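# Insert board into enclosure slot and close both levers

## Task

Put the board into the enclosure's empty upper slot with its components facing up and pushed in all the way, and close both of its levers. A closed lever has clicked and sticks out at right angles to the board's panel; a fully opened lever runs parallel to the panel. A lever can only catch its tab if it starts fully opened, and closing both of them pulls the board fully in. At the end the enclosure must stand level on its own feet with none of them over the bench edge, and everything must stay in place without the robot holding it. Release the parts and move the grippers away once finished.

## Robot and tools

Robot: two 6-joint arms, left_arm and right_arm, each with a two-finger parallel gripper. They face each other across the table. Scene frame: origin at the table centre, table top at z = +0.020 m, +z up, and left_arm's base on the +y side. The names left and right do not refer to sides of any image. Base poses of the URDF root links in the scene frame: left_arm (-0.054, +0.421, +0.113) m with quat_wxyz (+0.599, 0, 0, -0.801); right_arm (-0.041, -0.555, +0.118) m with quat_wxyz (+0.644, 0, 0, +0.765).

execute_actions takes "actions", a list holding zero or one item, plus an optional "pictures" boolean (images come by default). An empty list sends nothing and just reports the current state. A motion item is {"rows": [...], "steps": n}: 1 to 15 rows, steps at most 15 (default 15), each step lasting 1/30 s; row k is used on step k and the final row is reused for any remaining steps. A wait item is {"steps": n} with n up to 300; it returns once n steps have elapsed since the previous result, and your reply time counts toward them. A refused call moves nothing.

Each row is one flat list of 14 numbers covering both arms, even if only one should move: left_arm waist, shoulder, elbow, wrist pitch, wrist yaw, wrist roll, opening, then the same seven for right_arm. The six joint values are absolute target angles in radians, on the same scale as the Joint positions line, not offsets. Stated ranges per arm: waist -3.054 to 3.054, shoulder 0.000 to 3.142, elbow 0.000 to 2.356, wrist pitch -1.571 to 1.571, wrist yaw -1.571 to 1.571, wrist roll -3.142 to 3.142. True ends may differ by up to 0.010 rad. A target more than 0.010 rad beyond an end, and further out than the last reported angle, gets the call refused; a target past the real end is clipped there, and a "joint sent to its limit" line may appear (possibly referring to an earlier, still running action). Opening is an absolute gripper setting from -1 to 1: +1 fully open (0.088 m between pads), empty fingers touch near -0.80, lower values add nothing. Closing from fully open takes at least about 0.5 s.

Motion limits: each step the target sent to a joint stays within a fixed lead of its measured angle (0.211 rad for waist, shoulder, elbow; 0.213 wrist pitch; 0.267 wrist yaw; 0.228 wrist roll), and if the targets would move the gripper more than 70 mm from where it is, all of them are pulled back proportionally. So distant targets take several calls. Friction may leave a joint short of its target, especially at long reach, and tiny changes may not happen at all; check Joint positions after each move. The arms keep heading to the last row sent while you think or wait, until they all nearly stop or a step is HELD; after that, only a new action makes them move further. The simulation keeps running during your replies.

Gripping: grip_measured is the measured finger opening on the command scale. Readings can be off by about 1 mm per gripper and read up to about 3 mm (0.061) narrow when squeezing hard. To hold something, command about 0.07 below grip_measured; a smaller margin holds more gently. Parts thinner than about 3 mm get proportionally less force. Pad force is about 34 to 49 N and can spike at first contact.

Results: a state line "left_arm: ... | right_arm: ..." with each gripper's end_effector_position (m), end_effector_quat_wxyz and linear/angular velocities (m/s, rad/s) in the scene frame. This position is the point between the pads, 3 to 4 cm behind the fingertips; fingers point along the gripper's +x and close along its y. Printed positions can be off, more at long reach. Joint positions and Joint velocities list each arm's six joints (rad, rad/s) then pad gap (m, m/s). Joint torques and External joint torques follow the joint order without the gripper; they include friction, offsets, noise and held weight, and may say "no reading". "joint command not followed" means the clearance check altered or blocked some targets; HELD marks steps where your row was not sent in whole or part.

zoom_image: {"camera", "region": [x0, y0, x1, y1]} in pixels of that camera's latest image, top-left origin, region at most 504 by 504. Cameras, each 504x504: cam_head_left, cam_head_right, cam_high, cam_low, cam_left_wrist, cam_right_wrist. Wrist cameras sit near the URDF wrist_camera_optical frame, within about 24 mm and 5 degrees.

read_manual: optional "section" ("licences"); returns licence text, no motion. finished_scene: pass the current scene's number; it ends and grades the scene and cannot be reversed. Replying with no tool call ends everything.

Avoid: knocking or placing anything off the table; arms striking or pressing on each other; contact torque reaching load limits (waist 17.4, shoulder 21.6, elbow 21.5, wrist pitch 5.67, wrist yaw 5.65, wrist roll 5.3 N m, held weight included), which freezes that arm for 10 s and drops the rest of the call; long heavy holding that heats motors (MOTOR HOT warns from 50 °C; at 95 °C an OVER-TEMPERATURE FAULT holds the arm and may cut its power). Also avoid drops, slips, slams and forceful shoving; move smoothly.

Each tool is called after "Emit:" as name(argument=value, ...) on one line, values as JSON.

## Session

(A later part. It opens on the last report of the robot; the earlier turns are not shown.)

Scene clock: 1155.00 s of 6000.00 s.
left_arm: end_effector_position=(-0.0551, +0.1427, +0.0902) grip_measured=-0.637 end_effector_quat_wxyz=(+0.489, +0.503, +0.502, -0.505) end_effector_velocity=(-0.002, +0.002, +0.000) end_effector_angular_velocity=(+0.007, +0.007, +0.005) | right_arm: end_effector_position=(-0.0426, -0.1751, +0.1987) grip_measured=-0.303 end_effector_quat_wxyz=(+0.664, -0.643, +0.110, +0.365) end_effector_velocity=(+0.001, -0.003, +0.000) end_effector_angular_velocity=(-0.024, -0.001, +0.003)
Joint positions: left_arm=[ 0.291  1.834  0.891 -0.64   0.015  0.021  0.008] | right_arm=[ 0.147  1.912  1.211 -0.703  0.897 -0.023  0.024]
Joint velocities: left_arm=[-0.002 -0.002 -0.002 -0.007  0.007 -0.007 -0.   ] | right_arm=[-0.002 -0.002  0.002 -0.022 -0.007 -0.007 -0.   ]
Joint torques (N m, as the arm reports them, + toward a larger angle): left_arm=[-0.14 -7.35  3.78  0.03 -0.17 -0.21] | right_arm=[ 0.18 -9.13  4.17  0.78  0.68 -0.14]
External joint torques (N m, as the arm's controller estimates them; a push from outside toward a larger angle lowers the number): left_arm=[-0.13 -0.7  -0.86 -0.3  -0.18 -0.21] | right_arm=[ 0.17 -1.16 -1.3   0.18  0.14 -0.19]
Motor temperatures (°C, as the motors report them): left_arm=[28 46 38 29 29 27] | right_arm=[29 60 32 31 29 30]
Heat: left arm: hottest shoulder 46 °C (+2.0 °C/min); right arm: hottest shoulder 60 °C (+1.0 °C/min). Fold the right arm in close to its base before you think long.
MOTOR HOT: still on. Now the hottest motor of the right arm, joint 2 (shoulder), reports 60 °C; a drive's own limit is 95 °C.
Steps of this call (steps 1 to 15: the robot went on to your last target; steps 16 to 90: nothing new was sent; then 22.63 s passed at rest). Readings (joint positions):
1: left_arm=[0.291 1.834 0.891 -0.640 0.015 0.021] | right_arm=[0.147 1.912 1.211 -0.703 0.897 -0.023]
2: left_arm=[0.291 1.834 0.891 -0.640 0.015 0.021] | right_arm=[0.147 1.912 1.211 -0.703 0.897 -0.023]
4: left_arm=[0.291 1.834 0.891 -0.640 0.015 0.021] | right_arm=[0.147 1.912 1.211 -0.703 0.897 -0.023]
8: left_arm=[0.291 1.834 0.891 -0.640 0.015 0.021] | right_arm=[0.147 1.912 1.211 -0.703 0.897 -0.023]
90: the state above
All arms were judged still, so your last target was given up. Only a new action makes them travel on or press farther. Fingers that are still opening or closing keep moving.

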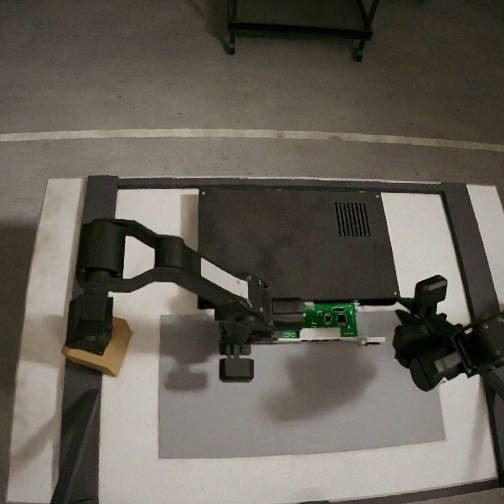

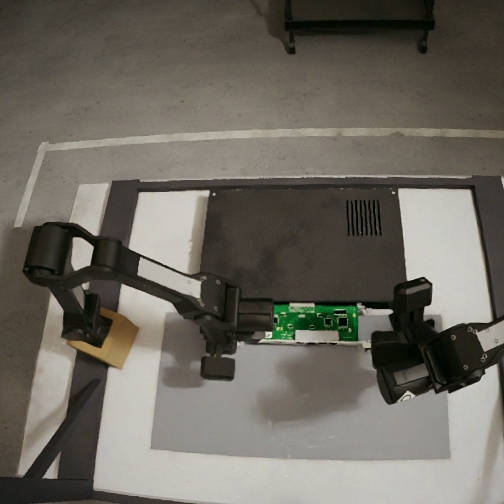

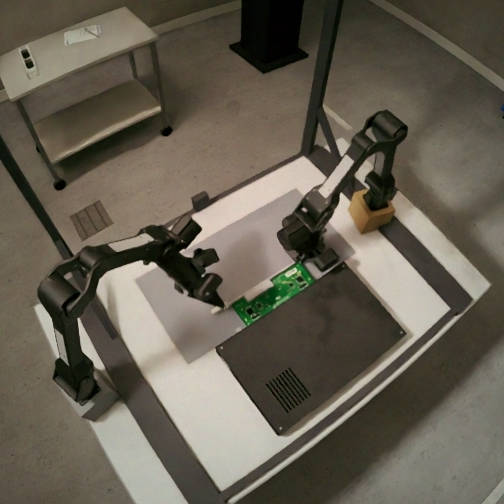

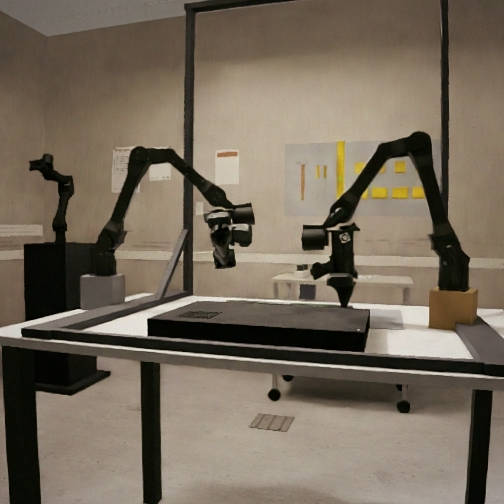

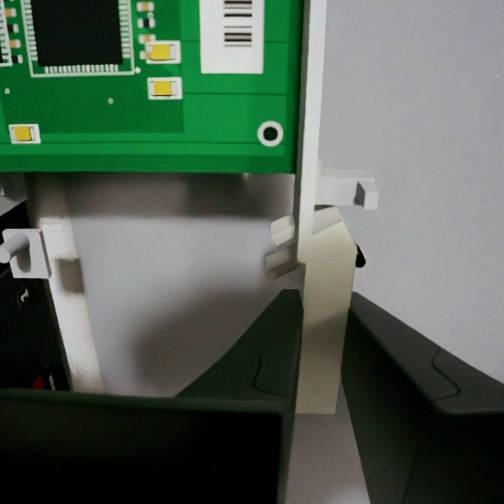

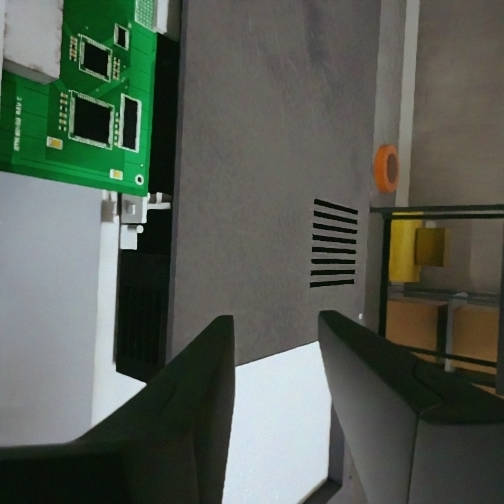

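Emit:
execute_actions(actions=[{"rows":[[0.29,1.834,0.89,-0.64,0.01,0.015,-0.7,-0.14,2.05,1.45,-0.97,0,0.015,-0.3]]}], pictures=false)

Emit:
execute_actions(actions=[{"steps":20}], pictures=false)

Emit:
execute_actions(actions=[{"rows":[[0.29,1.834,0.89,-0.64,0.01,0.015,-0.7,-0.14,2.255,1.567,-0.885,-0.005,0.015,-0.3]]}], pictures=false)

Emit:
execute_actions(actions=[{"steps":20}])

Scene clock: 1166.60 s of 6000.00 s.
left_arm: end_effector_position=(-0.0552, +0.1427, +0.0902) grip_measured=-0.637 end_effector_quat_wxyz=(+0.489, +0.503, +0.502, -0.505) end_effector_velocity=(+0.003, +0.004, -0.001) end_effector_angular_velocity=(+0.013, -0.022, +0.019) | right_arm: end_effector_position=(-0.0507, -0.1792, +0.1503) grip_measured=-0.303 end_effector_quat_wxyz=(+0.501, -0.513, +0.484, +0.502) end_effector_velocity=(-0.042, +0.002, +0.006) end_effector_angular_velocity=(-0.003, +0.286, -0.008)
Joint positions: left_arm=[ 0.291  1.834  0.891 -0.64   0.015  0.021  0.008] | right_arm=[-0.135  2.036  1.436 -0.965  0.028  0.008  0.024]
Joint velocities: left_arm=[-0.002 -0.002 -0.007 -0.007 -0.022 -0.022 -0.   ] | right_arm=[-0.002 -0.002  0.027 -0.022 -0.286  0.007 -0.   ]
Joint torques (N m, as the arm reports them, + toward a larger angle): left_arm=[-0.14 -7.34  3.77  0.04 -0.18 -0.21] | right_arm=[-0.42 -7.42  6.35  0.11 -0.05  0.2 ]
External joint torques (N m, as the arm's controller estimates them; a push from outside toward a larger angle lowers the number): left_arm=[-0.15 -0.73 -0.79 -0.27 -0.18 -0.21] | right_arm=[ 0.09  1.33  0.98 -0.23 -0.09  0.19]
Motor temperatures (°C, as the motors report them): left_arm=[28 46 38 29 29 27] | right_arm=[29 59 32 31 29 30]
Heat: left arm: hottest shoulder 46 °C (+1.0 °C/min); right arm: hottest shoulder 59 °C (-3.0 °C/min). Fold the right arm in close to its base before you think long.
MOTOR HOT: still on. Now the hottest motor of the right arm, joint 2 (shoulder), reports 59 °C; a drive's own limit is 95 °C.
Steps of this call (steps 1 to 90: nothing new was sent; then 8.10 s passed at rest; steps 91 to 105: all 15 steps of this action). Readings (joint positions):
91: left_arm=[0.291 1.834 0.891 -0.640 0.015 0.021] | right_arm=[0.130 1.931 1.246 -0.763 0.831 -0.022]
92: left_arm=[0.291 1.834 0.891 -0.640 0.015 0.021] | right_arm=[0.090 1.958 1.301 -0.816 0.750 -0.016]
94: left_arm=[0.291 1.834 0.891 -0.640 0.015 0.021] | right_arm=[-0.017 2.005 1.383 -0.883 0.600 -0.003]
98: left_arm=[0.291 1.834 0.891 -0.640 0.015 0.021] | right_arm=[-0.150 2.029 1.425 -0.949 0.310 0.006]
105: the state above

Scene clock: 1167.27 s of 6000.00 s.
left_arm: end_effector_position=(-0.0552, +0.1427, +0.0902) grip_measured=-0.637 end_effector_quat_wxyz=(+0.489, +0.503, +0.502, -0.505) end_effector_velocity=(+0.000, +0.002, +0.000) end_effector_angular_velocity=(+0.007, -0.007, -0.010) | right_arm: end_effector_position=(-0.0539, -0.1792, +0.1507) grip_measured=-0.303 end_effector_quat_wxyz=(+0.495, -0.506, +0.491, +0.507) end_effector_velocity=(-0.002, -0.002, +0.000) end_effector_angular_velocity=(-0.008, +0.022, +0.005)
Joint positions: left_arm=[ 0.291  1.834  0.891 -0.64   0.015  0.021  0.008] | right_arm=[-0.137  2.036  1.438 -0.967  0.003  0.008  0.024]
Joint velocities: left_arm=[-0.002 -0.002 -0.002 -0.007 -0.007  0.007 -0.   ] | right_arm=[-0.002 -0.002 -0.002 -0.007 -0.022 -0.007 -0.   ]
Joint torques (N m, as the arm reports them, + toward a larger angle): left_arm=[-0.15 -7.35  3.78  0.03 -0.18 -0.21] | right_arm=[-0.33 -7.45  6.47  0.13 -0.11  0.19]
External joint torques (N m, as the arm's controller estimates them; a push from outside toward a larger angle lowers the number): left_arm=[-0.15 -0.72 -0.8  -0.28 -0.18 -0.21] | right_arm=[-0.34  1.3   1.08 -0.22 -0.1   0.19]
Motor temperatures (°C, as the motors report them): left_arm=[28 46 38 29 29 27] | right_arm=[29 59 32 31 29 30]
Heat: left arm: hottest shoulder 46 °C (+1.0 °C/min); right arm: hottest shoulder 59 °C (-3.0 °C/min). Fold the right arm in close to its base before you think long.
MOTOR HOT: still on. Now the hottest motor of the right arm, joint 2 (shoulder), reports 59 °C; a drive's own limit is 95 °C.
Steps of this call (steps 1 to 20: the robot went on to your last target). Readings (joint positions):
1: left_arm=[0.291 1.834 0.891 -0.640 0.015 0.021] | right_arm=[-0.136 2.036 1.437 -0.966 0.021 0.008]
2: left_arm=[0.291 1.834 0.891 -0.640 0.015 0.021] | right_arm=[-0.136 2.036 1.438 -0.966 0.016 0.008]
4: left_arm=[0.291 1.834 0.891 -0.640 0.015 0.021] | right_arm=[-0.136 2.036 1.438 -0.967 0.009 0.008]
8: left_arm=[0.291 1.834 0.891 -0.640 0.015 0.021] | right_arm=[-0.137 2.036 1.438 -0.967 0.004 0.008]
20: the state above

Scene clock: 1167.77 s of 6000.00 s.
left_arm: end_effector_position=(-0.0551, +0.1427, +0.0902) grip_measured=-0.637 end_effector_quat_wxyz=(+0.490, +0.503, +0.502, -0.505) end_effector_velocity=(+0.002, -0.001, +0.000) end_effector_angular_velocity=(-0.007, -0.007, +0.010) | right_arm: end_effector_position=(-0.0559, -0.1442, +0.0991) grip_measured=-0.303 end_effector_quat_wxyz=(+0.491, -0.508, +0.496, +0.506) end_effector_velocity=(+0.002, -0.000, +0.002) end_effector_angular_velocity=(-0.002, -0.007, +0.005)
Joint positions: left_arm=[ 0.291  1.834  0.891 -0.64   0.014  0.02   0.008] | right_arm=[-0.137  2.248  1.557 -0.887 -0.003  0.008  0.024]
Joint velocities: left_arm=[ 0.002 -0.002 -0.002  0.007 -0.007 -0.007 -0.   ] | right_arm=[-0.002 -0.002  0.002 -0.007  0.007 -0.007  0.   ]
Joint torques (N m, as the arm reports them, + toward a larger angle): left_arm=[-0.09 -7.34  3.78  0.04 -0.16 -0.2 ] | right_arm=[-0.28 -9.06  6.08  0.44 -0.07  0.19]
External joint torques (N m, as the arm's controller estimates them; a push from outside toward a larger angle lowers the number): left_arm=[-0.15 -0.68 -0.89 -0.31 -0.16 -0.2 ] | right_arm=[-0.27  0.78  0.91  0.11 -0.06  0.19]
Motor temperatures (°C, as the motors report them): left_arm=[28 46 38 29 29 27] | right_arm=[29 59 32 31 29 30]
Heat: left arm: hottest shoulder 46 °C (+1.0 °C/min); right arm: hottest shoulder 59 °C (-3.0 °C/min). Fold the right arm in close to its base before you think long.
MOTOR HOT: still on. Now the hottest motor of the right arm, joint 2 (shoulder), reports 59 °C; a drive's own limit is 95 °C.
Steps of this call (steps 1 to 15: all 15 steps of this action). Readings (joint positions):
1: left_arm=[0.291 1.834 0.891 -0.640 0.015 0.021] | right_arm=[-0.137 2.064 1.457 -0.972 0.002 0.008]
2: left_arm=[0.291 1.834 0.891 -0.640 0.015 0.021] | right_arm=[-0.137 2.100 1.491 -0.938 0.000 0.008]
4: left_arm=[0.291 1.834 0.891 -0.640 0.015 0.021] | right_arm=[-0.137 2.178 1.544 -0.895 -0.001 0.008]
8: left_arm=[0.291 1.834 0.891 -0.640 0.014 0.020] | right_arm=[-0.137 2.244 1.548 -0.895 -0.003 0.008]
15: the state above

Scene clock: 1168.43 s of 6000.00 s.
left_arm: end_effector_position=(-0.0551, +0.1427, +0.0902) grip_measured=-0.637 end_effector_quat_wxyz=(+0.490, +0.503, +0.502, -0.505) end_effector_velocity=(+0.000, -0.001, +0.000) end_effector_angular_velocity=(-0.007, -0.007, -0.010) | right_arm: end_effector_position=(-0.0559, -0.1442, +0.0991) grip_measured=-0.303 end_effector_quat_wxyz=(+0.491, -0.508, +0.496, +0.506) end_effector_velocity=(-0.000, +0.003, +0.001) end_effector_angular_velocity=(+0.012, +0.008, -0.010)
Joint positions: left_arm=[ 0.291  1.834  0.891 -0.64   0.014  0.02   0.008] | right_arm=[-0.137  2.248  1.557 -0.887 -0.003  0.008  0.024]
Joint velocities: left_arm=[-0.002 -0.002 -0.002  0.007 -0.007  0.007 -0.   ] | right_arm=[-0.002 -0.002  0.002  0.007 -0.007  0.007  0.   ]
Joint torques (N m, as the arm reports them, + toward a larger angle): left_arm=[-0.09 -7.35  3.77  0.04 -0.16 -0.2 ] | right_arm=[-0.29 -9.07  6.06  0.47 -0.07  0.19]
External joint torques (N m, as the arm's controller estimates them; a push from outside toward a larger angle lowers the number): left_arm=[-0.09 -0.7  -0.87 -0.3  -0.16 -0.21] | right_arm=[-0.28  0.85  0.85  0.13 -0.07  0.19]
Motor temperatures (°C, as the motors report them): left_arm=[28 46 38 29 29 27] | right_arm=[29 59 32 31 29 30]
Heat: left arm: hottest shoulder 46 °C (+1.0 °C/min); right arm: hottest shoulder 59 °C (-3.0 °C/min). Fold the right arm in close to its base before you think long.
MOTOR HOT: still on. Now the hottest motor of the right arm, joint 2 (shoulder), reports 59 °C; a drive's own limit is 95 °C.
Steps of this call (steps 1 to 15: the robot went on to your last target; steps 16 to 20: nothing new was sent). Readings (joint positions):
1: left_arm=[0.291 1.834 0.891 -0.640 0.014 0.020] | right_arm=[-0.137 2.248 1.557 -0.887 -0.003 0.008]
2: left_arm=[0.291 1.834 0.891 -0.640 0.014 0.020] | right_arm=[-0.137 2.248 1.557 -0.887 -0.003 0.008]
4: left_arm=[0.291 1.834 0.891 -0.640 0.014 0.020] | right_arm=[-0.137 2.248 1.557 -0.887 -0.003 0.008]
8: left_arm=[0.291 1.834 0.891 -0.640 0.014 0.020] | right_arm=[-0.137 2.248 1.557 -0.887 -0.003 0.008]
20: the state above
All arms were judged still, so your last target was given up. Only a new action makes them travel on or press farther. Fingers that are still opening or closing keep moving.

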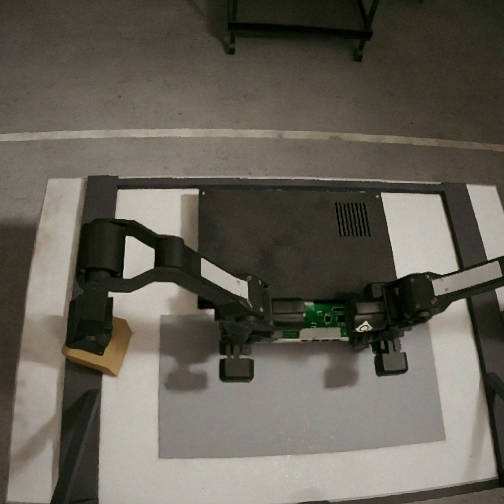

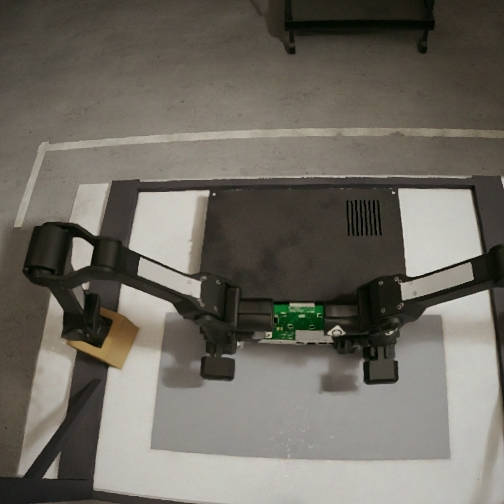

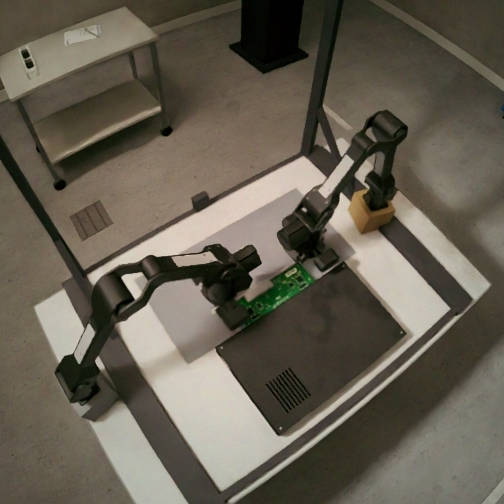

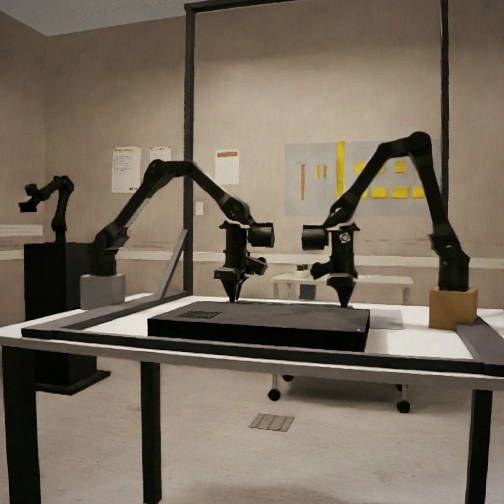

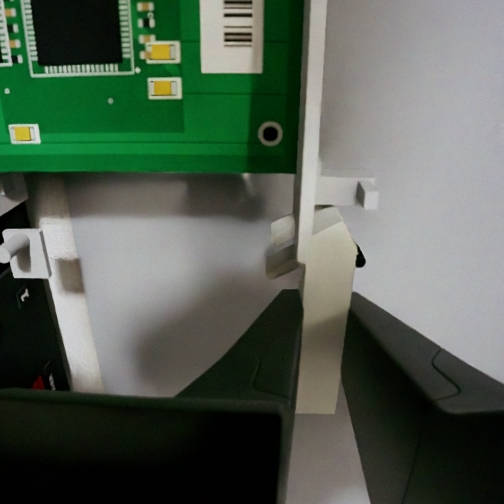

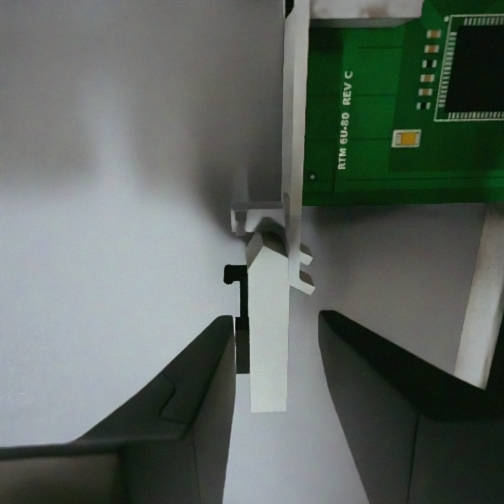

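Emit:
execute_actions(actions=[{"rows":[[0.29,1.834,0.89,-0.64,0.01,0.015,-0.7,-0.126,2.272,1.567,-0.885,-0.005,0.03,-0.3]]}], pictures=false)

Emit:
execute_actions(actions=[{"rows":[[0.29,1.834,0.89,-0.64,0.01,0.015,-0.7,-0.126,2.272,1.567,-0.885,-0.005,0.03,-0.7]]}], pictures=false)

Emit:
execute_actions(actions=[{"rows":[[0.258,1.834,0.89,-0.64,0.01,-0.01,-0.7,-0.118,2.272,1.567,-0.885,-0.005,0.04,-0.7]]}], pictures=false)

Emit:
execute_actions(actions=[{"rows":[[0.258,1.815,0.89,-0.64,-0.01,-0.01,-0.7,-0.118,2.232,1.567,-0.885,0.02,0.04,-0.7]]}])

Scene clock: 1176.37 s of 6000.00 s.
left_arm: end_effector_position=(-0.0551, +0.1427, +0.0902) grip_measured=-0.637 end_effector_quat_wxyz=(+0.490, +0.503, +0.502, -0.505) end_effector_velocity=(+0.000, +0.007, -0.001) end_effector_angular_velocity=(+0.027, -0.007, -0.010) | right_arm: end_effector_position=(-0.0595, -0.1456, +0.0952) grip_measured=-0.303 end_effector_quat_wxyz=(+0.490, -0.509, +0.500, +0.502) end_effector_velocity=(+0.000, -0.005, +0.000) end_effector_angular_velocity=(-0.022, -0.008, +0.010)
Joint positions: left_arm=[ 0.291  1.834  0.891 -0.64   0.014  0.02   0.008] | right_arm=[-0.128  2.258  1.557 -0.887 -0.003  0.023  0.024]
Joint velocities: left_arm=[-0.002 -0.002 -0.007 -0.022 -0.007  0.007 -0.   ] | right_arm=[ 0.002 -0.002 -0.002 -0.022  0.007 -0.007 -0.   ]
Joint torques (N m, as the arm reports them, + toward a larger angle): left_arm=[-0.1  -7.34  3.77  0.04 -0.16 -0.2 ] | right_arm=[ 0.12 -8.39  6.    0.43 -0.07  0.19]
External joint torques (N m, as the arm's controller estimates them; a push from outside toward a larger angle lowers the number): left_arm=[-0.07 -0.73 -0.78 -0.27 -0.17 -0.2 ] | right_arm=[ 0.01  1.46  0.94  0.15 -0.05  0.19]
Motor temperatures (°C, as the motors report them): left_arm=[28 47 38 29 28 27] | right_arm=[29 59 33 31 29 30]
Heat: left arm: hottest shoulder 47 °C (+1.0 °C/min); right arm: hottest shoulder 59 °C (-5.0 °C/min). Fold the right arm in close to its base before you think long.
MOTOR HOT: still on. Now the hottest motor of the right arm, joint 2 (shoulder), reports 59 °C; a drive's own limit is 95 °C.
Steps of this call (steps 1 to 90: nothing new was sent; then 4.43 s passed at rest; steps 91 to 105: all 15 steps of this action). Readings (joint positions):
91: left_arm=[0.291 1.834 0.891 -0.640 0.014 0.020] | right_arm=[-0.137 2.248 1.557 -0.887 -0.003 0.012]
92: left_arm=[0.291 1.834 0.891 -0.640 0.014 0.020] | right_arm=[-0.136 2.250 1.557 -0.887 -0.003 0.016]
94: left_arm=[0.291 1.834 0.891 -0.640 0.014 0.020] | right_arm=[-0.133 2.252 1.557 -0.887 -0.003 0.019]
98: left_arm=[0.291 1.834 0.891 -0.640 0.014 0.020] | right_arm=[-0.129 2.257 1.557 -0.887 -0.003 0.022]
105: the state above

Scene clock: 1176.87 s of 6000.00 s.
left_arm: end_effector_position=(-0.0550, +0.1427, +0.0902) grip_measured=-0.637 end_effector_quat_wxyz=(+0.490, +0.504, +0.502, -0.504) end_effector_velocity=(+0.003, +0.002, +0.001) end_effector_angular_velocity=(+0.003, -0.022, +0.019) | right_arm: end_effector_position=(-0.0600, -0.1456, +0.0952) grip_measured=-0.625 end_effector_quat_wxyz=(+0.491, -0.507, +0.502, +0.501) end_effector_velocity=(+0.000, -0.005, +0.000) end_effector_angular_velocity=(-0.022, +0.007, +0.019)
Joint positions: left_arm=[ 0.29   1.834  0.891 -0.64   0.013  0.02   0.008] | right_arm=[-0.128  2.258  1.557 -0.887 -0.006  0.029  0.008]
Joint velocities: left_arm=[-0.002 -0.007 -0.002 -0.007 -0.022 -0.022 -0.   ] | right_arm=[-0.002 -0.002 -0.002 -0.022 -0.007 -0.022  0.   ]
Joint torques (N m, as the arm reports them, + toward a larger angle): left_arm=[-0.06 -7.31  3.8   0.03 -0.1  -0.19] | right_arm=[ 0.07 -8.35  6.02  0.43  0.05  0.02]
External joint torques (N m, as the arm's controller estimates them; a push from outside toward a larger angle lowers the number): left_arm=[-0.1  -0.65 -0.81 -0.28 -0.09 -0.19] | right_arm=[0.07 1.52 0.94 0.15 0.06 0.02]
Motor temperatures (°C, as the motors report them): left_arm=[28 47 38 29 28 27] | right_arm=[29 59 33 31 29 30]
Heat: left arm: hottest shoulder 47 °C (+1.0 °C/min); right arm: hottest shoulder 59 °C (-5.0 °C/min). Fold the right arm in close to its base before you think long.
MOTOR HOT: still on. Now the hottest motor of the right arm, joint 2 (shoulder), reports 59 °C; a drive's own limit is 95 °C.
Steps of this call (steps 1 to 15: all 15 steps of this action). Readings (joint positions):
1: left_arm=[0.291 1.834 0.891 -0.640 0.014 0.020] | right_arm=[-0.128 2.258 1.557 -0.887 -0.003 0.023]
2: left_arm=[0.291 1.834 0.891 -0.640 0.014 0.020] | right_arm=[-0.128 2.258 1.557 -0.887 -0.003 0.023]
4: left_arm=[0.290 1.834 0.891 -0.640 0.013 0.020] | right_arm=[-0.128 2.258 1.557 -0.887 -0.006 0.025]
8: left_arm=[0.290 1.834 0.891 -0.640 0.013 0.020] | right_arm=[-0.128 2.258 1.557 -0.887 -0.006 0.029]
15: the state above

Scene clock: 1177.37 s of 6000.00 s.
left_arm: end_effector_position=(-0.0626, +0.1428, +0.0902) grip_measured=-0.637 end_effector_quat_wxyz=(+0.490, +0.504, +0.501, -0.504) end_effector_velocity=(+0.006, +0.000, +0.001) end_effector_angular_velocity=(+0.002, -0.037, +0.009) | right_arm: end_effector_position=(-0.0631, -0.1458, +0.0945) grip_measured=-0.625 end_effector_quat_wxyz=(+0.490, -0.507, +0.501, +0.501) end_effector_velocity=(+0.002, -0.002, +0.000) end_effector_angular_velocity=(-0.007, -0.008, +0.005)
Joint positions: left_arm=[ 0.263  1.834  0.891 -0.64   0.011 -0.008  0.008] | right_arm=[-0.12   2.259  1.557 -0.886 -0.006  0.035  0.008]
Joint velocities: left_arm=[ 0.002 -0.002  0.002 -0.007 -0.037 -0.007 -0.   ] | right_arm=[-0.002 -0.002 -0.002 -0.007  0.007 -0.007  0.   ]
Joint torques (N m, as the arm reports them, + toward a larger angle): left_arm=[-0.49 -7.37  3.81 -0.01 -0.03 -0.1 ] | right_arm=[ 0.15 -8.6   6.01  0.33  0.03  0.14]
External joint torques (N m, as the arm's controller estimates them; a push from outside toward a larger angle lowers the number): left_arm=[-0.56 -0.7  -0.88 -0.35 -0.02 -0.1 ] | right_arm=[0.16 1.3  0.92 0.04 0.04 0.14]
Motor temperatures (°C, as the motors report them): left_arm=[28 47 38 29 28 27] | right_arm=[29 59 33 31 29 30]
Heat: left arm: hottest shoulder 47 °C (+1.0 °C/min); right arm: hottest shoulder 59 °C (-5.0 °C/min). Fold the right arm in close to its base before you think long.
MOTOR HOT: still on. Now the hottest motor of the right arm, joint 2 (shoulder), reports 59 °C; a drive's own limit is 95 °C.
Steps of this call (steps 1 to 15: all 15 steps of this action). Readings (joint positions):
1: left_arm=[0.287 1.834 0.891 -0.640 0.011 0.014] | right_arm=[-0.128 2.258 1.557 -0.887 -0.006 0.032]
2: left_arm=[0.281 1.834 0.891 -0.640 0.011 0.008] | right_arm=[-0.127 2.258 1.557 -0.887 -0.006 0.032]
4: left_arm=[0.269 1.834 0.891 -0.640 0.011 -0.002] | right_arm=[-0.125 2.258 1.557 -0.887 -0.006 0.032]
8: left_arm=[0.263 1.834 0.891 -0.640 0.011 -0.006] | right_arm=[-0.121 2.259 1.557 -0.886 -0.006 0.035]
15: the state above

Scene clock: 1177.87 s of 6000.00 s.
left_arm: end_effector_position=(-0.0599, +0.1424, +0.0916) grip_measured=-0.637 end_effector_quat_wxyz=(+0.496, +0.508, +0.496, -0.500) end_effector_velocity=(+0.001, +0.002, +0.001) end_effector_angular_velocity=(+0.002, -0.022, -0.000) | right_arm: end_effector_position=(-0.0601, -0.1451, +0.0963) grip_measured=-0.625 end_effector_quat_wxyz=(+0.496, -0.511, +0.495, +0.497) end_effector_velocity=(-0.000, -0.001, +0.002) end_effector_angular_velocity=(-0.003, +0.007, -0.010)
Joint positions: left_arm=[ 0.262  1.828  0.891 -0.642 -0.007 -0.008  0.008] | right_arm=[-0.12   2.255  1.557 -0.886  0.015  0.035  0.008]
Joint velocities: left_arm=[-0.007 -0.007 -0.002 -0.007 -0.022 -0.007  0.   ] | right_arm=[-0.002 -0.007 -0.002 -0.007 -0.007  0.007  0.   ]
Joint torques (N m, as the arm reports them, + toward a larger angle): left_arm=[-0.45 -8.86  3.79  0.19 -0.11 -0.05] | right_arm=[  0.09 -11.89   6.02   0.37   0.23   0.13]
External joint torques (N m, as the arm's controller estimates them; a push from outside toward a larger angle lowers the number): left_arm=[-0.42 -2.22 -0.89 -0.15 -0.1  -0.05] | right_arm=[ 0.16 -1.97  0.89  0.07  0.22  0.12]
Motor temperatures (°C, as the motors report them): left_arm=[28 47 38 29 28 27] | right_arm=[29 59 33 31 29 30]
Heat: left arm: hottest shoulder 47 °C (+1.0 °C/min); right arm: hottest shoulder 59 °C (-5.0 °C/min). Fold the right arm in close to its base before you think long.
MOTOR HOT: still on. Now the hottest motor of the right arm, joint 2 (shoulder), reports 59 °C; a drive's own limit is 95 °C.
Steps of this call (steps 1 to 15: all 15 steps of this action). Readings (joint positions):
1: left_arm=[0.263 1.833 0.891 -0.640 0.008 -0.008] | right_arm=[-0.120 2.259 1.557 -0.886 -0.003 0.035]
2: left_arm=[0.262 1.832 0.891 -0.640 0.003 -0.008] | right_arm=[-0.120 2.259 1.557 -0.886 0.003 0.035]
4: left_arm=[0.262 1.831 0.891 -0.640 -0.002 -0.008] | right_arm=[-0.120 2.258 1.557 -0.886 0.009 0.035]
8: left_arm=[0.262 1.829 0.891 -0.642 -0.006 -0.008] | right_arm=[-0.120 2.255 1.557 -0.886 0.013 0.035]
15: the state above

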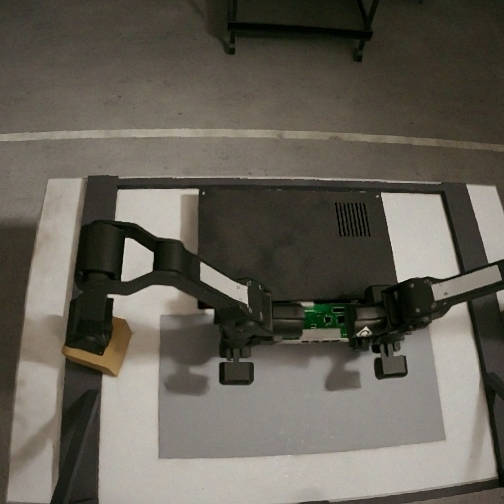

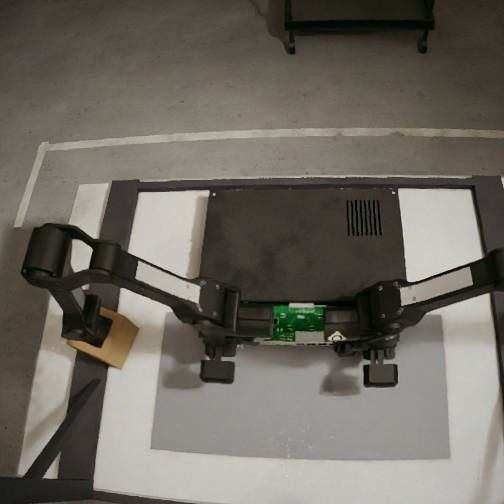

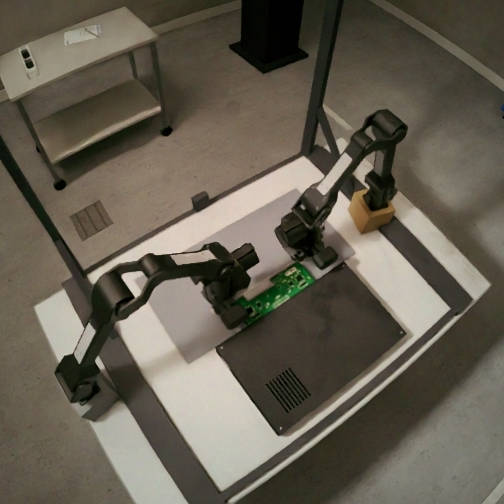

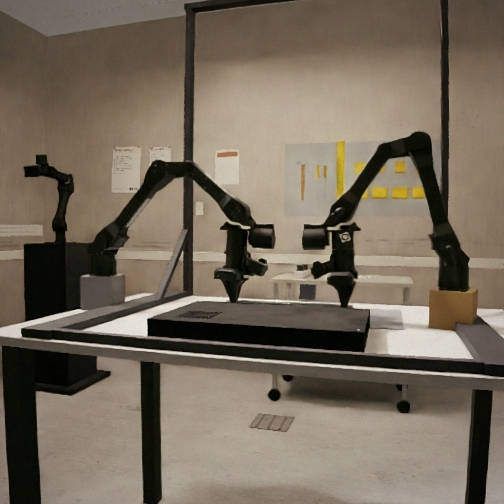

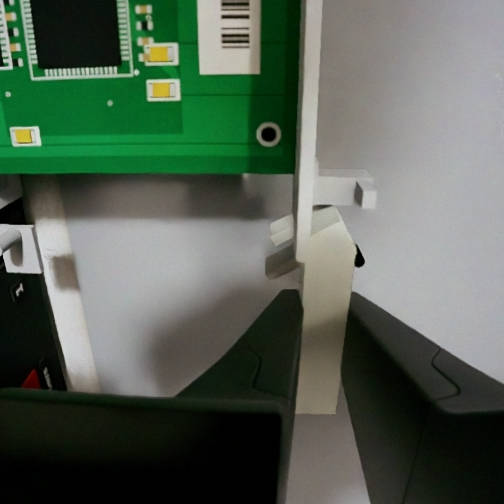

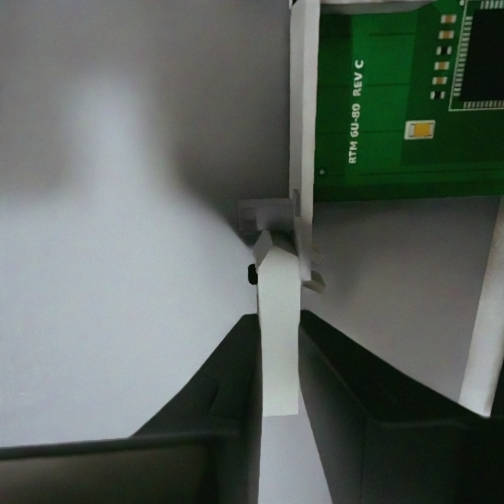

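Emit:
execute_actions(actions=[{"rows":[[0.27,1.815,0.89,-0.64,-0.01,0,-0.7,-0.128,2.232,1.567,-0.885,0.02,0.035,-0.7],[0.27,1.815,0.89,-0.64,-0.01,0,-0.7,-0.128,2.232,1.567,-0.885,0.02,0.035,-0.7],[0.27,1.815,0.89,-0.64,-0.01,0,-0.7,-0.128,2.232,1.567,-0.885,0.02,0.035,-0.7],[0.28,1.815,0.89,-0.64,-0.01,0,-0.7,-0.135,2.232,1.567,-0.885,0.02,0.03,-0.7],[0.28,1.815,0.89,-0.64,-0.01,0,-0.7,-0.135,2.232,1.567,-0.885,0.02,0.03,-0.7],[0.28,1.815,0.89,-0.64,-0.01,0,-0.7,-0.135,2.232,1.567,-0.885,0.02,0.03,-0.7],[0.29,1.815,0.89,-0.64,-0.01,0.01,-0.7,-0.142,2.232,1.567,-0.885,0.02,0.02,-0.7],[0.29,1.815,0.89,-0.64,-0.01,0.01,-0.7,-0.142,2.232,1.567,-0.885,0.02,0.02,-0.7],[0.29,1.815,0.89,-0.64,-0.01,0.01,-0.7,-0.142,2.232,1.567,-0.885,0.02,0.02,-0.7],[0.305,1.815,0.89,-0.64,-0.01,0.02,-0.7,-0.152,2.232,1.567,-0.885,0.02,0.01,-0.7]]}], pictures=false)

Emit:
execute_actions(actions=[{"steps":15}], pictures=false)

Scene clock: 1216.87 s of 6000.00 s.
left_arm: end_effector_position=(-0.0497, +0.1426, +0.0917) grip_measured=-0.637 end_effector_quat_wxyz=(+0.499, +0.504, +0.500, -0.496) end_effector_velocity=(+0.000, -0.003, +0.002) end_effector_angular_velocity=(-0.017, -0.007, -0.010) | right_arm: end_effector_position=(-0.0503, -0.1450, +0.0972) grip_measured=-0.625 end_effector_quat_wxyz=(+0.498, -0.509, +0.497, +0.495) end_effector_velocity=(-0.000, +0.003, +0.001) end_effector_angular_velocity=(+0.012, +0.008, +0.019)
Joint positions: left_arm=[ 0.298  1.828  0.891 -0.643 -0.008  0.013  0.008] | right_arm=[-0.144  2.253  1.557 -0.888  0.015  0.019  0.008]
Joint velocities: left_arm=[-0.002 -0.007  0.002  0.007 -0.007  0.007 -0.   ] | right_arm=[-0.002 -0.002  0.002  0.007 -0.007 -0.022 -0.   ]
Joint torques (N m, as the arm reports them, + toward a larger angle): left_arm=[ 0.57 -8.75  3.77  0.25 -0.11  0.19] | right_arm=[ -0.6  -11.7    6.     0.56   0.19  -0.22]
External joint torques (N m, as the arm's controller estimates them; a push from outside toward a larger angle lowers the number): left_arm=[ 0.6  -2.13 -0.89 -0.09 -0.11  0.18] | right_arm=[-0.79 -1.89  0.85  0.23  0.21 -0.21]
Motor temperatures (°C, as the motors report them): left_arm=[28 50 38 29 28 27] | right_arm=[29 66 34 30 28 30]
Heat: left arm: hottest shoulder 50 °C (+4.0 °C/min); right arm: hottest shoulder 66 °C (+6.1 °C/min). Fold the left arm in close to its base before you think long. Fold the right arm in close to its base before you think long.
MOTOR HOT: a motor of the left arm reached 50 °C. Now the hottest motor of the left arm, joint 2 (shoulder), reports 50 °C. The temperature limit of the motors' drives, at which the controller stops that arm, is 95 °C. To cool a motor, set the load down, stop pushing, or move to a pose that needs little force.
MOTOR HOT: still on. Now the hottest motor of the right arm, joint 2 (shoulder), reports 66 °C; a drive's own limit is 95 °C.
Steps of this call (steps 1 to 15: the robot went on to your last target; steps 16 to 90: nothing new was sent; then 35.50 s passed at rest; steps 91 to 105: all 15 steps of this action). Readings (joint positions):
91: left_arm=[0.263 1.828 0.891 -0.642 -0.008 -0.008] | right_arm=[-0.120 2.255 1.557 -0.886 0.015 0.035]
92: left_arm=[0.263 1.828 0.891 -0.642 -0.008 -0.008] | right_arm=[-0.121 2.255 1.557 -0.886 0.015 0.035]
94: left_arm=[0.266 1.828 0.891 -0.642 -0.008 -0.008] | right_arm=[-0.122 2.255 1.557 -0.886 0.015 0.035]
98: left_arm=[0.279 1.828 0.891 -0.642 -0.008 -0.002] | right_arm=[-0.131 2.255 1.557 -0.886 0.016 0.033]
105: the state above

Scene clock: 1217.37 s of 6000.00 s.
left_arm: end_effector_position=(-0.0497, +0.1426, +0.0917) grip_measured=-0.637 end_effector_quat_wxyz=(+0.499, +0.505, +0.499, -0.497) end_effector_velocity=(+0.000, -0.003, +0.001) end_effector_angular_velocity=(-0.012, -0.008, +0.005) | right_arm: end_effector_position=(-0.0503, -0.1450, +0.0972) grip_measured=-0.625 end_effector_quat_wxyz=(+0.498, -0.510, +0.497, +0.495) end_effector_velocity=(-0.000, -0.003, -0.001) end_effector_angular_velocity=(-0.013, +0.007, +0.019)
Joint positions: left_arm=[ 0.298  1.828  0.891 -0.643 -0.008  0.015  0.008] | right_arm=[-0.144  2.253  1.557 -0.888  0.015  0.018  0.008]
Joint velocities: left_arm=[-0.002 -0.002  0.002  0.007 -0.007 -0.007  0.   ] | right_arm=[-0.002  0.002 -0.002 -0.007 -0.007 -0.022 -0.   ]
Joint torques (N m, as the arm reports them, + toward a larger angle): left_arm=[ 0.62 -8.78  3.8   0.25 -0.12  0.19] | right_arm=[ -0.68 -11.72   6.05   0.56   0.19  -0.21]
External joint torques (N m, as the arm's controller estimates them; a push from outside toward a larger angle lowers the number): left_arm=[ 0.62 -2.13 -0.9  -0.1  -0.1   0.19] | right_arm=[-0.67 -1.89  0.92  0.25  0.19 -0.21]
Motor temperatures (°C, as the motors report them): left_arm=[28 50 38 29 28 27] | right_arm=[29 66 34 30 28 30]
Heat: left arm: hottest shoulder 50 °C (+4.0 °C/min); right arm: hottest shoulder 66 °C (+6.0 °C/min). Fold the left arm in close to its base before you think long. Fold the right arm in close to its base before you think long.
MOTOR HOT: still on. Now the hottest motor of the left arm, joint 2 (shoulder), reports 50 °C; a drive's own limit is 95 °C.
MOTOR HOT: still on. Now the hottest motor of the right arm, joint 2 (shoulder), reports 66 °C; a drive's own limit is 95 °C.
Steps of this call (steps 1 to 15: the robot went on to your last target). Readings (joint positions):
1: left_arm=[0.298 1.828 0.891 -0.643 -0.008 0.014] | right_arm=[-0.144 2.253 1.557 -0.888 0.015 0.019]
2: left_arm=[0.298 1.828 0.891 -0.643 -0.008 0.014] | right_arm=[-0.144 2.253 1.557 -0.888 0.015 0.019]
4: left_arm=[0.298 1.828 0.891 -0.643 -0.008 0.014] | right_arm=[-0.144 2.253 1.557 -0.888 0.015 0.018]
8: left_arm=[0.298 1.828 0.891 -0.643 -0.008 0.015] | right_arm=[-0.144 2.253 1.557 -0.888 0.015 0.018]
15: the state above
All arms were judged still, so your last target was given up. Only a new action makes them travel on or press farther. Fingers that are still opening or closing keep moving.

Best yet; right rode up. Push more.

Emit:
execute_actions(actions=[{"rows":[[0.325,1.815,0.89,-0.64,-0.01,0.04,-0.7,-0.168,2.232,1.567,-0.885,0.02,0.0,-0.7]]}])

Scene clock: 1221.17 s of 6000.00 s.
left_arm: end_effector_position=(-0.0477, +0.1424, +0.0921) grip_measured=-0.637 end_effector_quat_wxyz=(+0.495, +0.503, +0.500, -0.501) end_effector_velocity=(+0.003, +0.004, -0.001) end_effector_angular_velocity=(+0.013, -0.022, +0.005) | right_arm: end_effector_position=(-0.0485, -0.1454, +0.0980) grip_measured=-0.625 end_effector_quat_wxyz=(+0.495, -0.509, +0.498, +0.498) end_effector_velocity=(+0.000, -0.009, -0.001) end_effector_angular_velocity=(-0.042, +0.006, -0.010)
Joint positions: left_arm=[ 0.312  1.826  0.891 -0.642  0.003  0.034  0.008] | right_arm=[-0.151  2.25   1.557 -0.891  0.008  0.008  0.008]
Joint velocities: left_arm=[-0.002 -0.002 -0.007 -0.007 -0.022 -0.007  0.   ] | right_arm=[-0.002  0.002 -0.002 -0.037 -0.007  0.007 -0.   ]
Joint torques (N m, as the arm reports them, + toward a larger angle): left_arm=[ 1.31 -8.66  3.81  0.25 -0.55  0.24] | right_arm=[ -1.35 -11.49   6.05   0.76   0.5   -0.22]
External joint torques (N m, as the arm's controller estimates them; a push from outside toward a larger angle lowers the number): left_arm=[ 1.3  -2.04 -0.84 -0.08 -0.54  0.24] | right_arm=[-1.41 -1.63  0.96  0.47  0.5  -0.22]
Motor temperatures (°C, as the motors report them): left_arm=[28 50 38 29 28 27] | right_arm=[29 67 34 30 28 30]
Heat: left arm: hottest shoulder 50 °C (+4.1 °C/min); right arm: hottest shoulder 67 °C (+7.1 °C/min). Fold the left arm in close to its base before you think long. Fold the right arm in close to its base before you think long.
MOTOR HOT: still on. Now the hottest motor of the left arm, joint 2 (shoulder), reports 50 °C; a drive's own limit is 95 °C.
MOTOR HOT: still on. Now the hottest motor of the right arm, joint 2 (shoulder), reports 67 °C; a drive's own limit is 95 °C.
Steps of this call (steps 1 to 90: nothing new was sent; then 0.30 s passed at rest; steps 91 to 105: all 15 steps of this action). Readings (joint positions):
91: left_arm=[0.301 1.827 0.891 -0.643 -0.006 0.021] | right_arm=[-0.145 2.253 1.557 -0.888 0.014 0.016]
92: left_arm=[0.305 1.827 0.891 -0.643 -0.003 0.025] | right_arm=[-0.147 2.252 1.557 -0.889 0.012 0.014]
94: left_arm=[0.310 1.827 0.891 -0.643 0.001 0.030] | right_arm=[-0.150 2.251 1.557 -0.891 0.009 0.010]
98: left_arm=[0.311 1.826 0.891 -0.642 0.003 0.033] | right_arm=[-0.151 2.250 1.557 -0.891 0.008 0.009]
105: the state above

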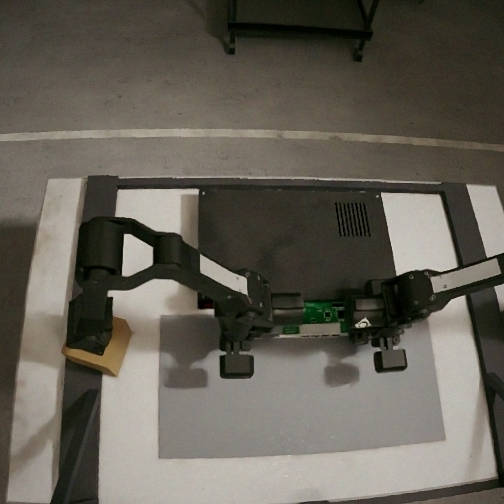

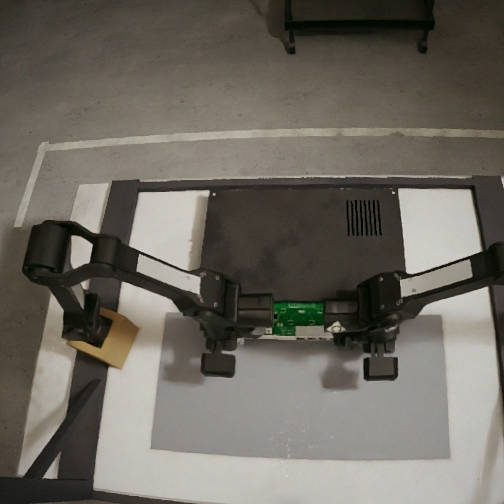

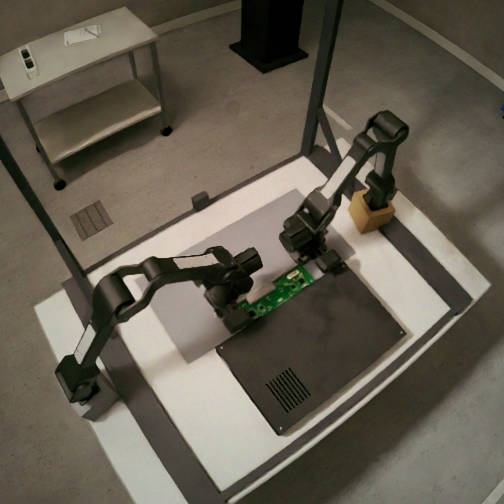

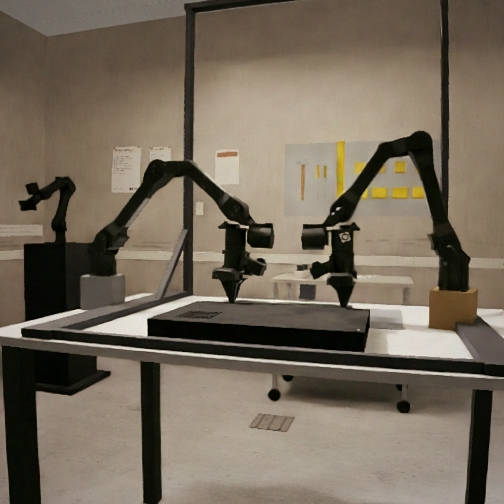

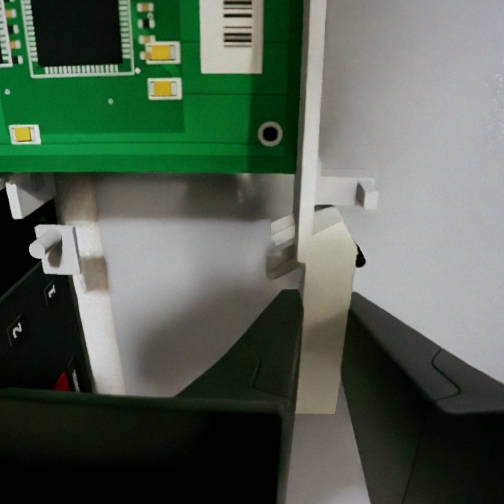

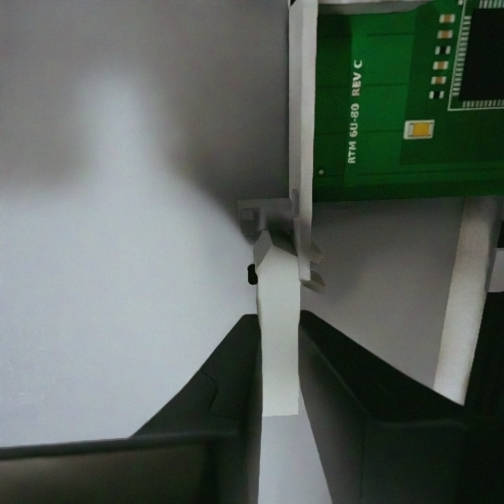

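Emit:
execute_actions(actions=[{"rows":[[0.325,1.806,0.89,-0.64,-0.02,0.04,-0.7,-0.168,2.22,1.567,-0.885,0.03,0.0,-0.7]]}], pictures=false)

Emit:
execute_actions(actions=[{"rows":[[0.34,1.806,0.89,-0.64,-0.02,0.05,-0.7,-0.18,2.22,1.567,-0.885,0.03,-0.01,-0.7]]}], pictures=false)

Scene clock: 1227.33 s of 6000.00 s.
left_arm: end_effector_position=(-0.0477, +0.1418, +0.0933) grip_measured=-0.637 end_effector_quat_wxyz=(+0.496, +0.502, +0.499, -0.503) end_effector_velocity=(-0.004, +0.005, +0.000) end_effector_angular_velocity=(+0.021, +0.023, +0.005) | right_arm: end_effector_position=(-0.0471, -0.1453, +0.1001) grip_measured=-0.625 end_effector_quat_wxyz=(+0.497, -0.509, +0.497, +0.498) end_effector_velocity=(-0.000, -0.003, -0.001) end_effector_angular_velocity=(-0.013, +0.007, +0.019)
Joint positions: left_arm=[ 0.312  1.822  0.891 -0.642  0.003  0.034  0.008] | right_arm=[-0.154  2.245  1.557 -0.895  0.011  0.006  0.008]
Joint velocities: left_arm=[-0.002 -0.002 -0.002 -0.022  0.022 -0.007 -0.   ] | right_arm=[-0.002  0.002 -0.002 -0.007 -0.007 -0.022 -0.   ]
Joint torques (N m, as the arm reports them, + toward a larger angle): left_arm=[ 1.29 -9.1   3.81  0.25 -0.98  0.24] | right_arm=[ -1.17 -12.12   6.04   0.98   0.77  -0.15]
External joint torques (N m, as the arm's controller estimates them; a push from outside toward a larger angle lowers the number): left_arm=[ 1.28 -2.5  -0.83 -0.08 -0.97  0.24] | right_arm=[-1.16 -2.39  0.95  0.68  0.77 -0.15]
Motor temperatures (°C, as the motors report them): left_arm=[28 50 38 29 28 27] | right_arm=[29 67 34 30 28 30]
Heat: left arm: hottest shoulder 50 °C (+4.0 °C/min); right arm: hottest shoulder 67 °C (+8.1 °C/min). Fold the left arm in close to its base before you think long. Fold the right arm in close to its base before you think long.
MOTOR HOT: still on. Now the hottest motor of the left arm, joint 2 (shoulder), reports 50 °C; a drive's own limit is 95 °C.
MOTOR HOT: still on. Now the hottest motor of the right arm, joint 2 (shoulder), reports 67 °C; a drive's own limit is 95 °C.
Steps of this call (steps 1 to 15: the robot went on to your last target; steps 16 to 90: nothing new was sent; then 2.67 s passed at rest; steps 91 to 105: all 15 steps of this action). Readings (joint positions):
91: left_arm=[0.312 1.825 0.891 -0.642 0.003 0.034] | right_arm=[-0.151 2.249 1.557 -0.891 0.008 0.008]
92: left_arm=[0.312 1.824 0.891 -0.642 0.003 0.034] | right_arm=[-0.152 2.248 1.557 -0.892 0.008 0.008]
94: left_arm=[0.312 1.822 0.891 -0.642 0.003 0.034] | right_arm=[-0.153 2.246 1.557 -0.894 0.011 0.006]
98: left_arm=[0.312 1.822 0.891 -0.642 0.003 0.034] | right_arm=[-0.154 2.245 1.557 -0.895 0.011 0.006]
105: the state above

Scene clock: 1227.83 s of 6000.00 s.
left_arm: end_effector_position=(-0.0471, +0.1414, +0.0935) grip_measured=-0.637 end_effector_quat_wxyz=(+0.495, +0.499, +0.501, -0.505) end_effector_velocity=(+0.000, -0.001, +0.000) end_effector_angular_velocity=(-0.007, -0.008, -0.010) | right_arm: end_effector_position=(-0.0448, -0.1458, +0.1006) grip_measured=-0.625 end_effector_quat_wxyz=(+0.495, -0.510, +0.496, +0.498) end_effector_velocity=(-0.002, +0.001, +0.000) end_effector_angular_velocity=(+0.007, +0.022, +0.019)
Joint positions: left_arm=[ 0.318  1.821  0.891 -0.641  0.012  0.04   0.008] | right_arm=[-0.159  2.244  1.557 -0.898  0.01  -0.004  0.008]
Joint velocities: left_arm=[-0.002 -0.002 -0.002  0.007 -0.007  0.007 -0.   ] | right_arm=[-0.002 -0.002 -0.002  0.007 -0.022 -0.022 -0.   ]
Joint torques (N m, as the arm reports them, + toward a larger angle): left_arm=[ 2.13 -9.06  3.84  0.13 -1.31  0.39] | right_arm=[ -1.64 -11.99   6.05   1.19   0.8   -0.15]
External joint torques (N m, as the arm's controller estimates them; a push from outside toward a larger angle lowers the number): left_arm=[ 2.1  -2.46 -0.83 -0.22 -1.31  0.39] | right_arm=[-1.66 -2.12  0.85  0.86  0.8  -0.15]
Motor temperatures (°C, as the motors report them): left_arm=[28 50 38 29 28 27] | right_arm=[29 67 34 30 28 30]
Heat: left arm: hottest shoulder 50 °C (+4.0 °C/min); right arm: hottest shoulder 67 °C (+8.0 °C/min). Fold the left arm in close to its base before you think long. Fold the right arm in close to its base before you think long.
MOTOR HOT: still on. Now the hottest motor of the left arm, joint 2 (shoulder), reports 50 °C; a drive's own limit is 95 °C.
MOTOR HOT: still on. Now the hottest motor of the right arm, joint 2 (shoulder), reports 67 °C; a drive's own limit is 95 °C.
Steps of this call (steps 1 to 15: all 15 steps of this action). Readings (joint positions):
1: left_arm=[0.313 1.822 0.891 -0.642 0.004 0.035] | right_arm=[-0.154 2.245 1.557 -0.895 0.011 0.004]
2: left_arm=[0.315 1.822 0.891 -0.642 0.007 0.037] | right_arm=[-0.155 2.245 1.557 -0.895 0.011 0.002]
4: left_arm=[0.317 1.821 0.891 -0.641 0.010 0.038] | right_arm=[-0.157 2.244 1.557 -0.896 0.011 -0.002]
8: left_arm=[0.318 1.821 0.891 -0.641 0.011 0.040] | right_arm=[-0.159 2.244 1.557 -0.898 0.010 -0.004]
15: the state above


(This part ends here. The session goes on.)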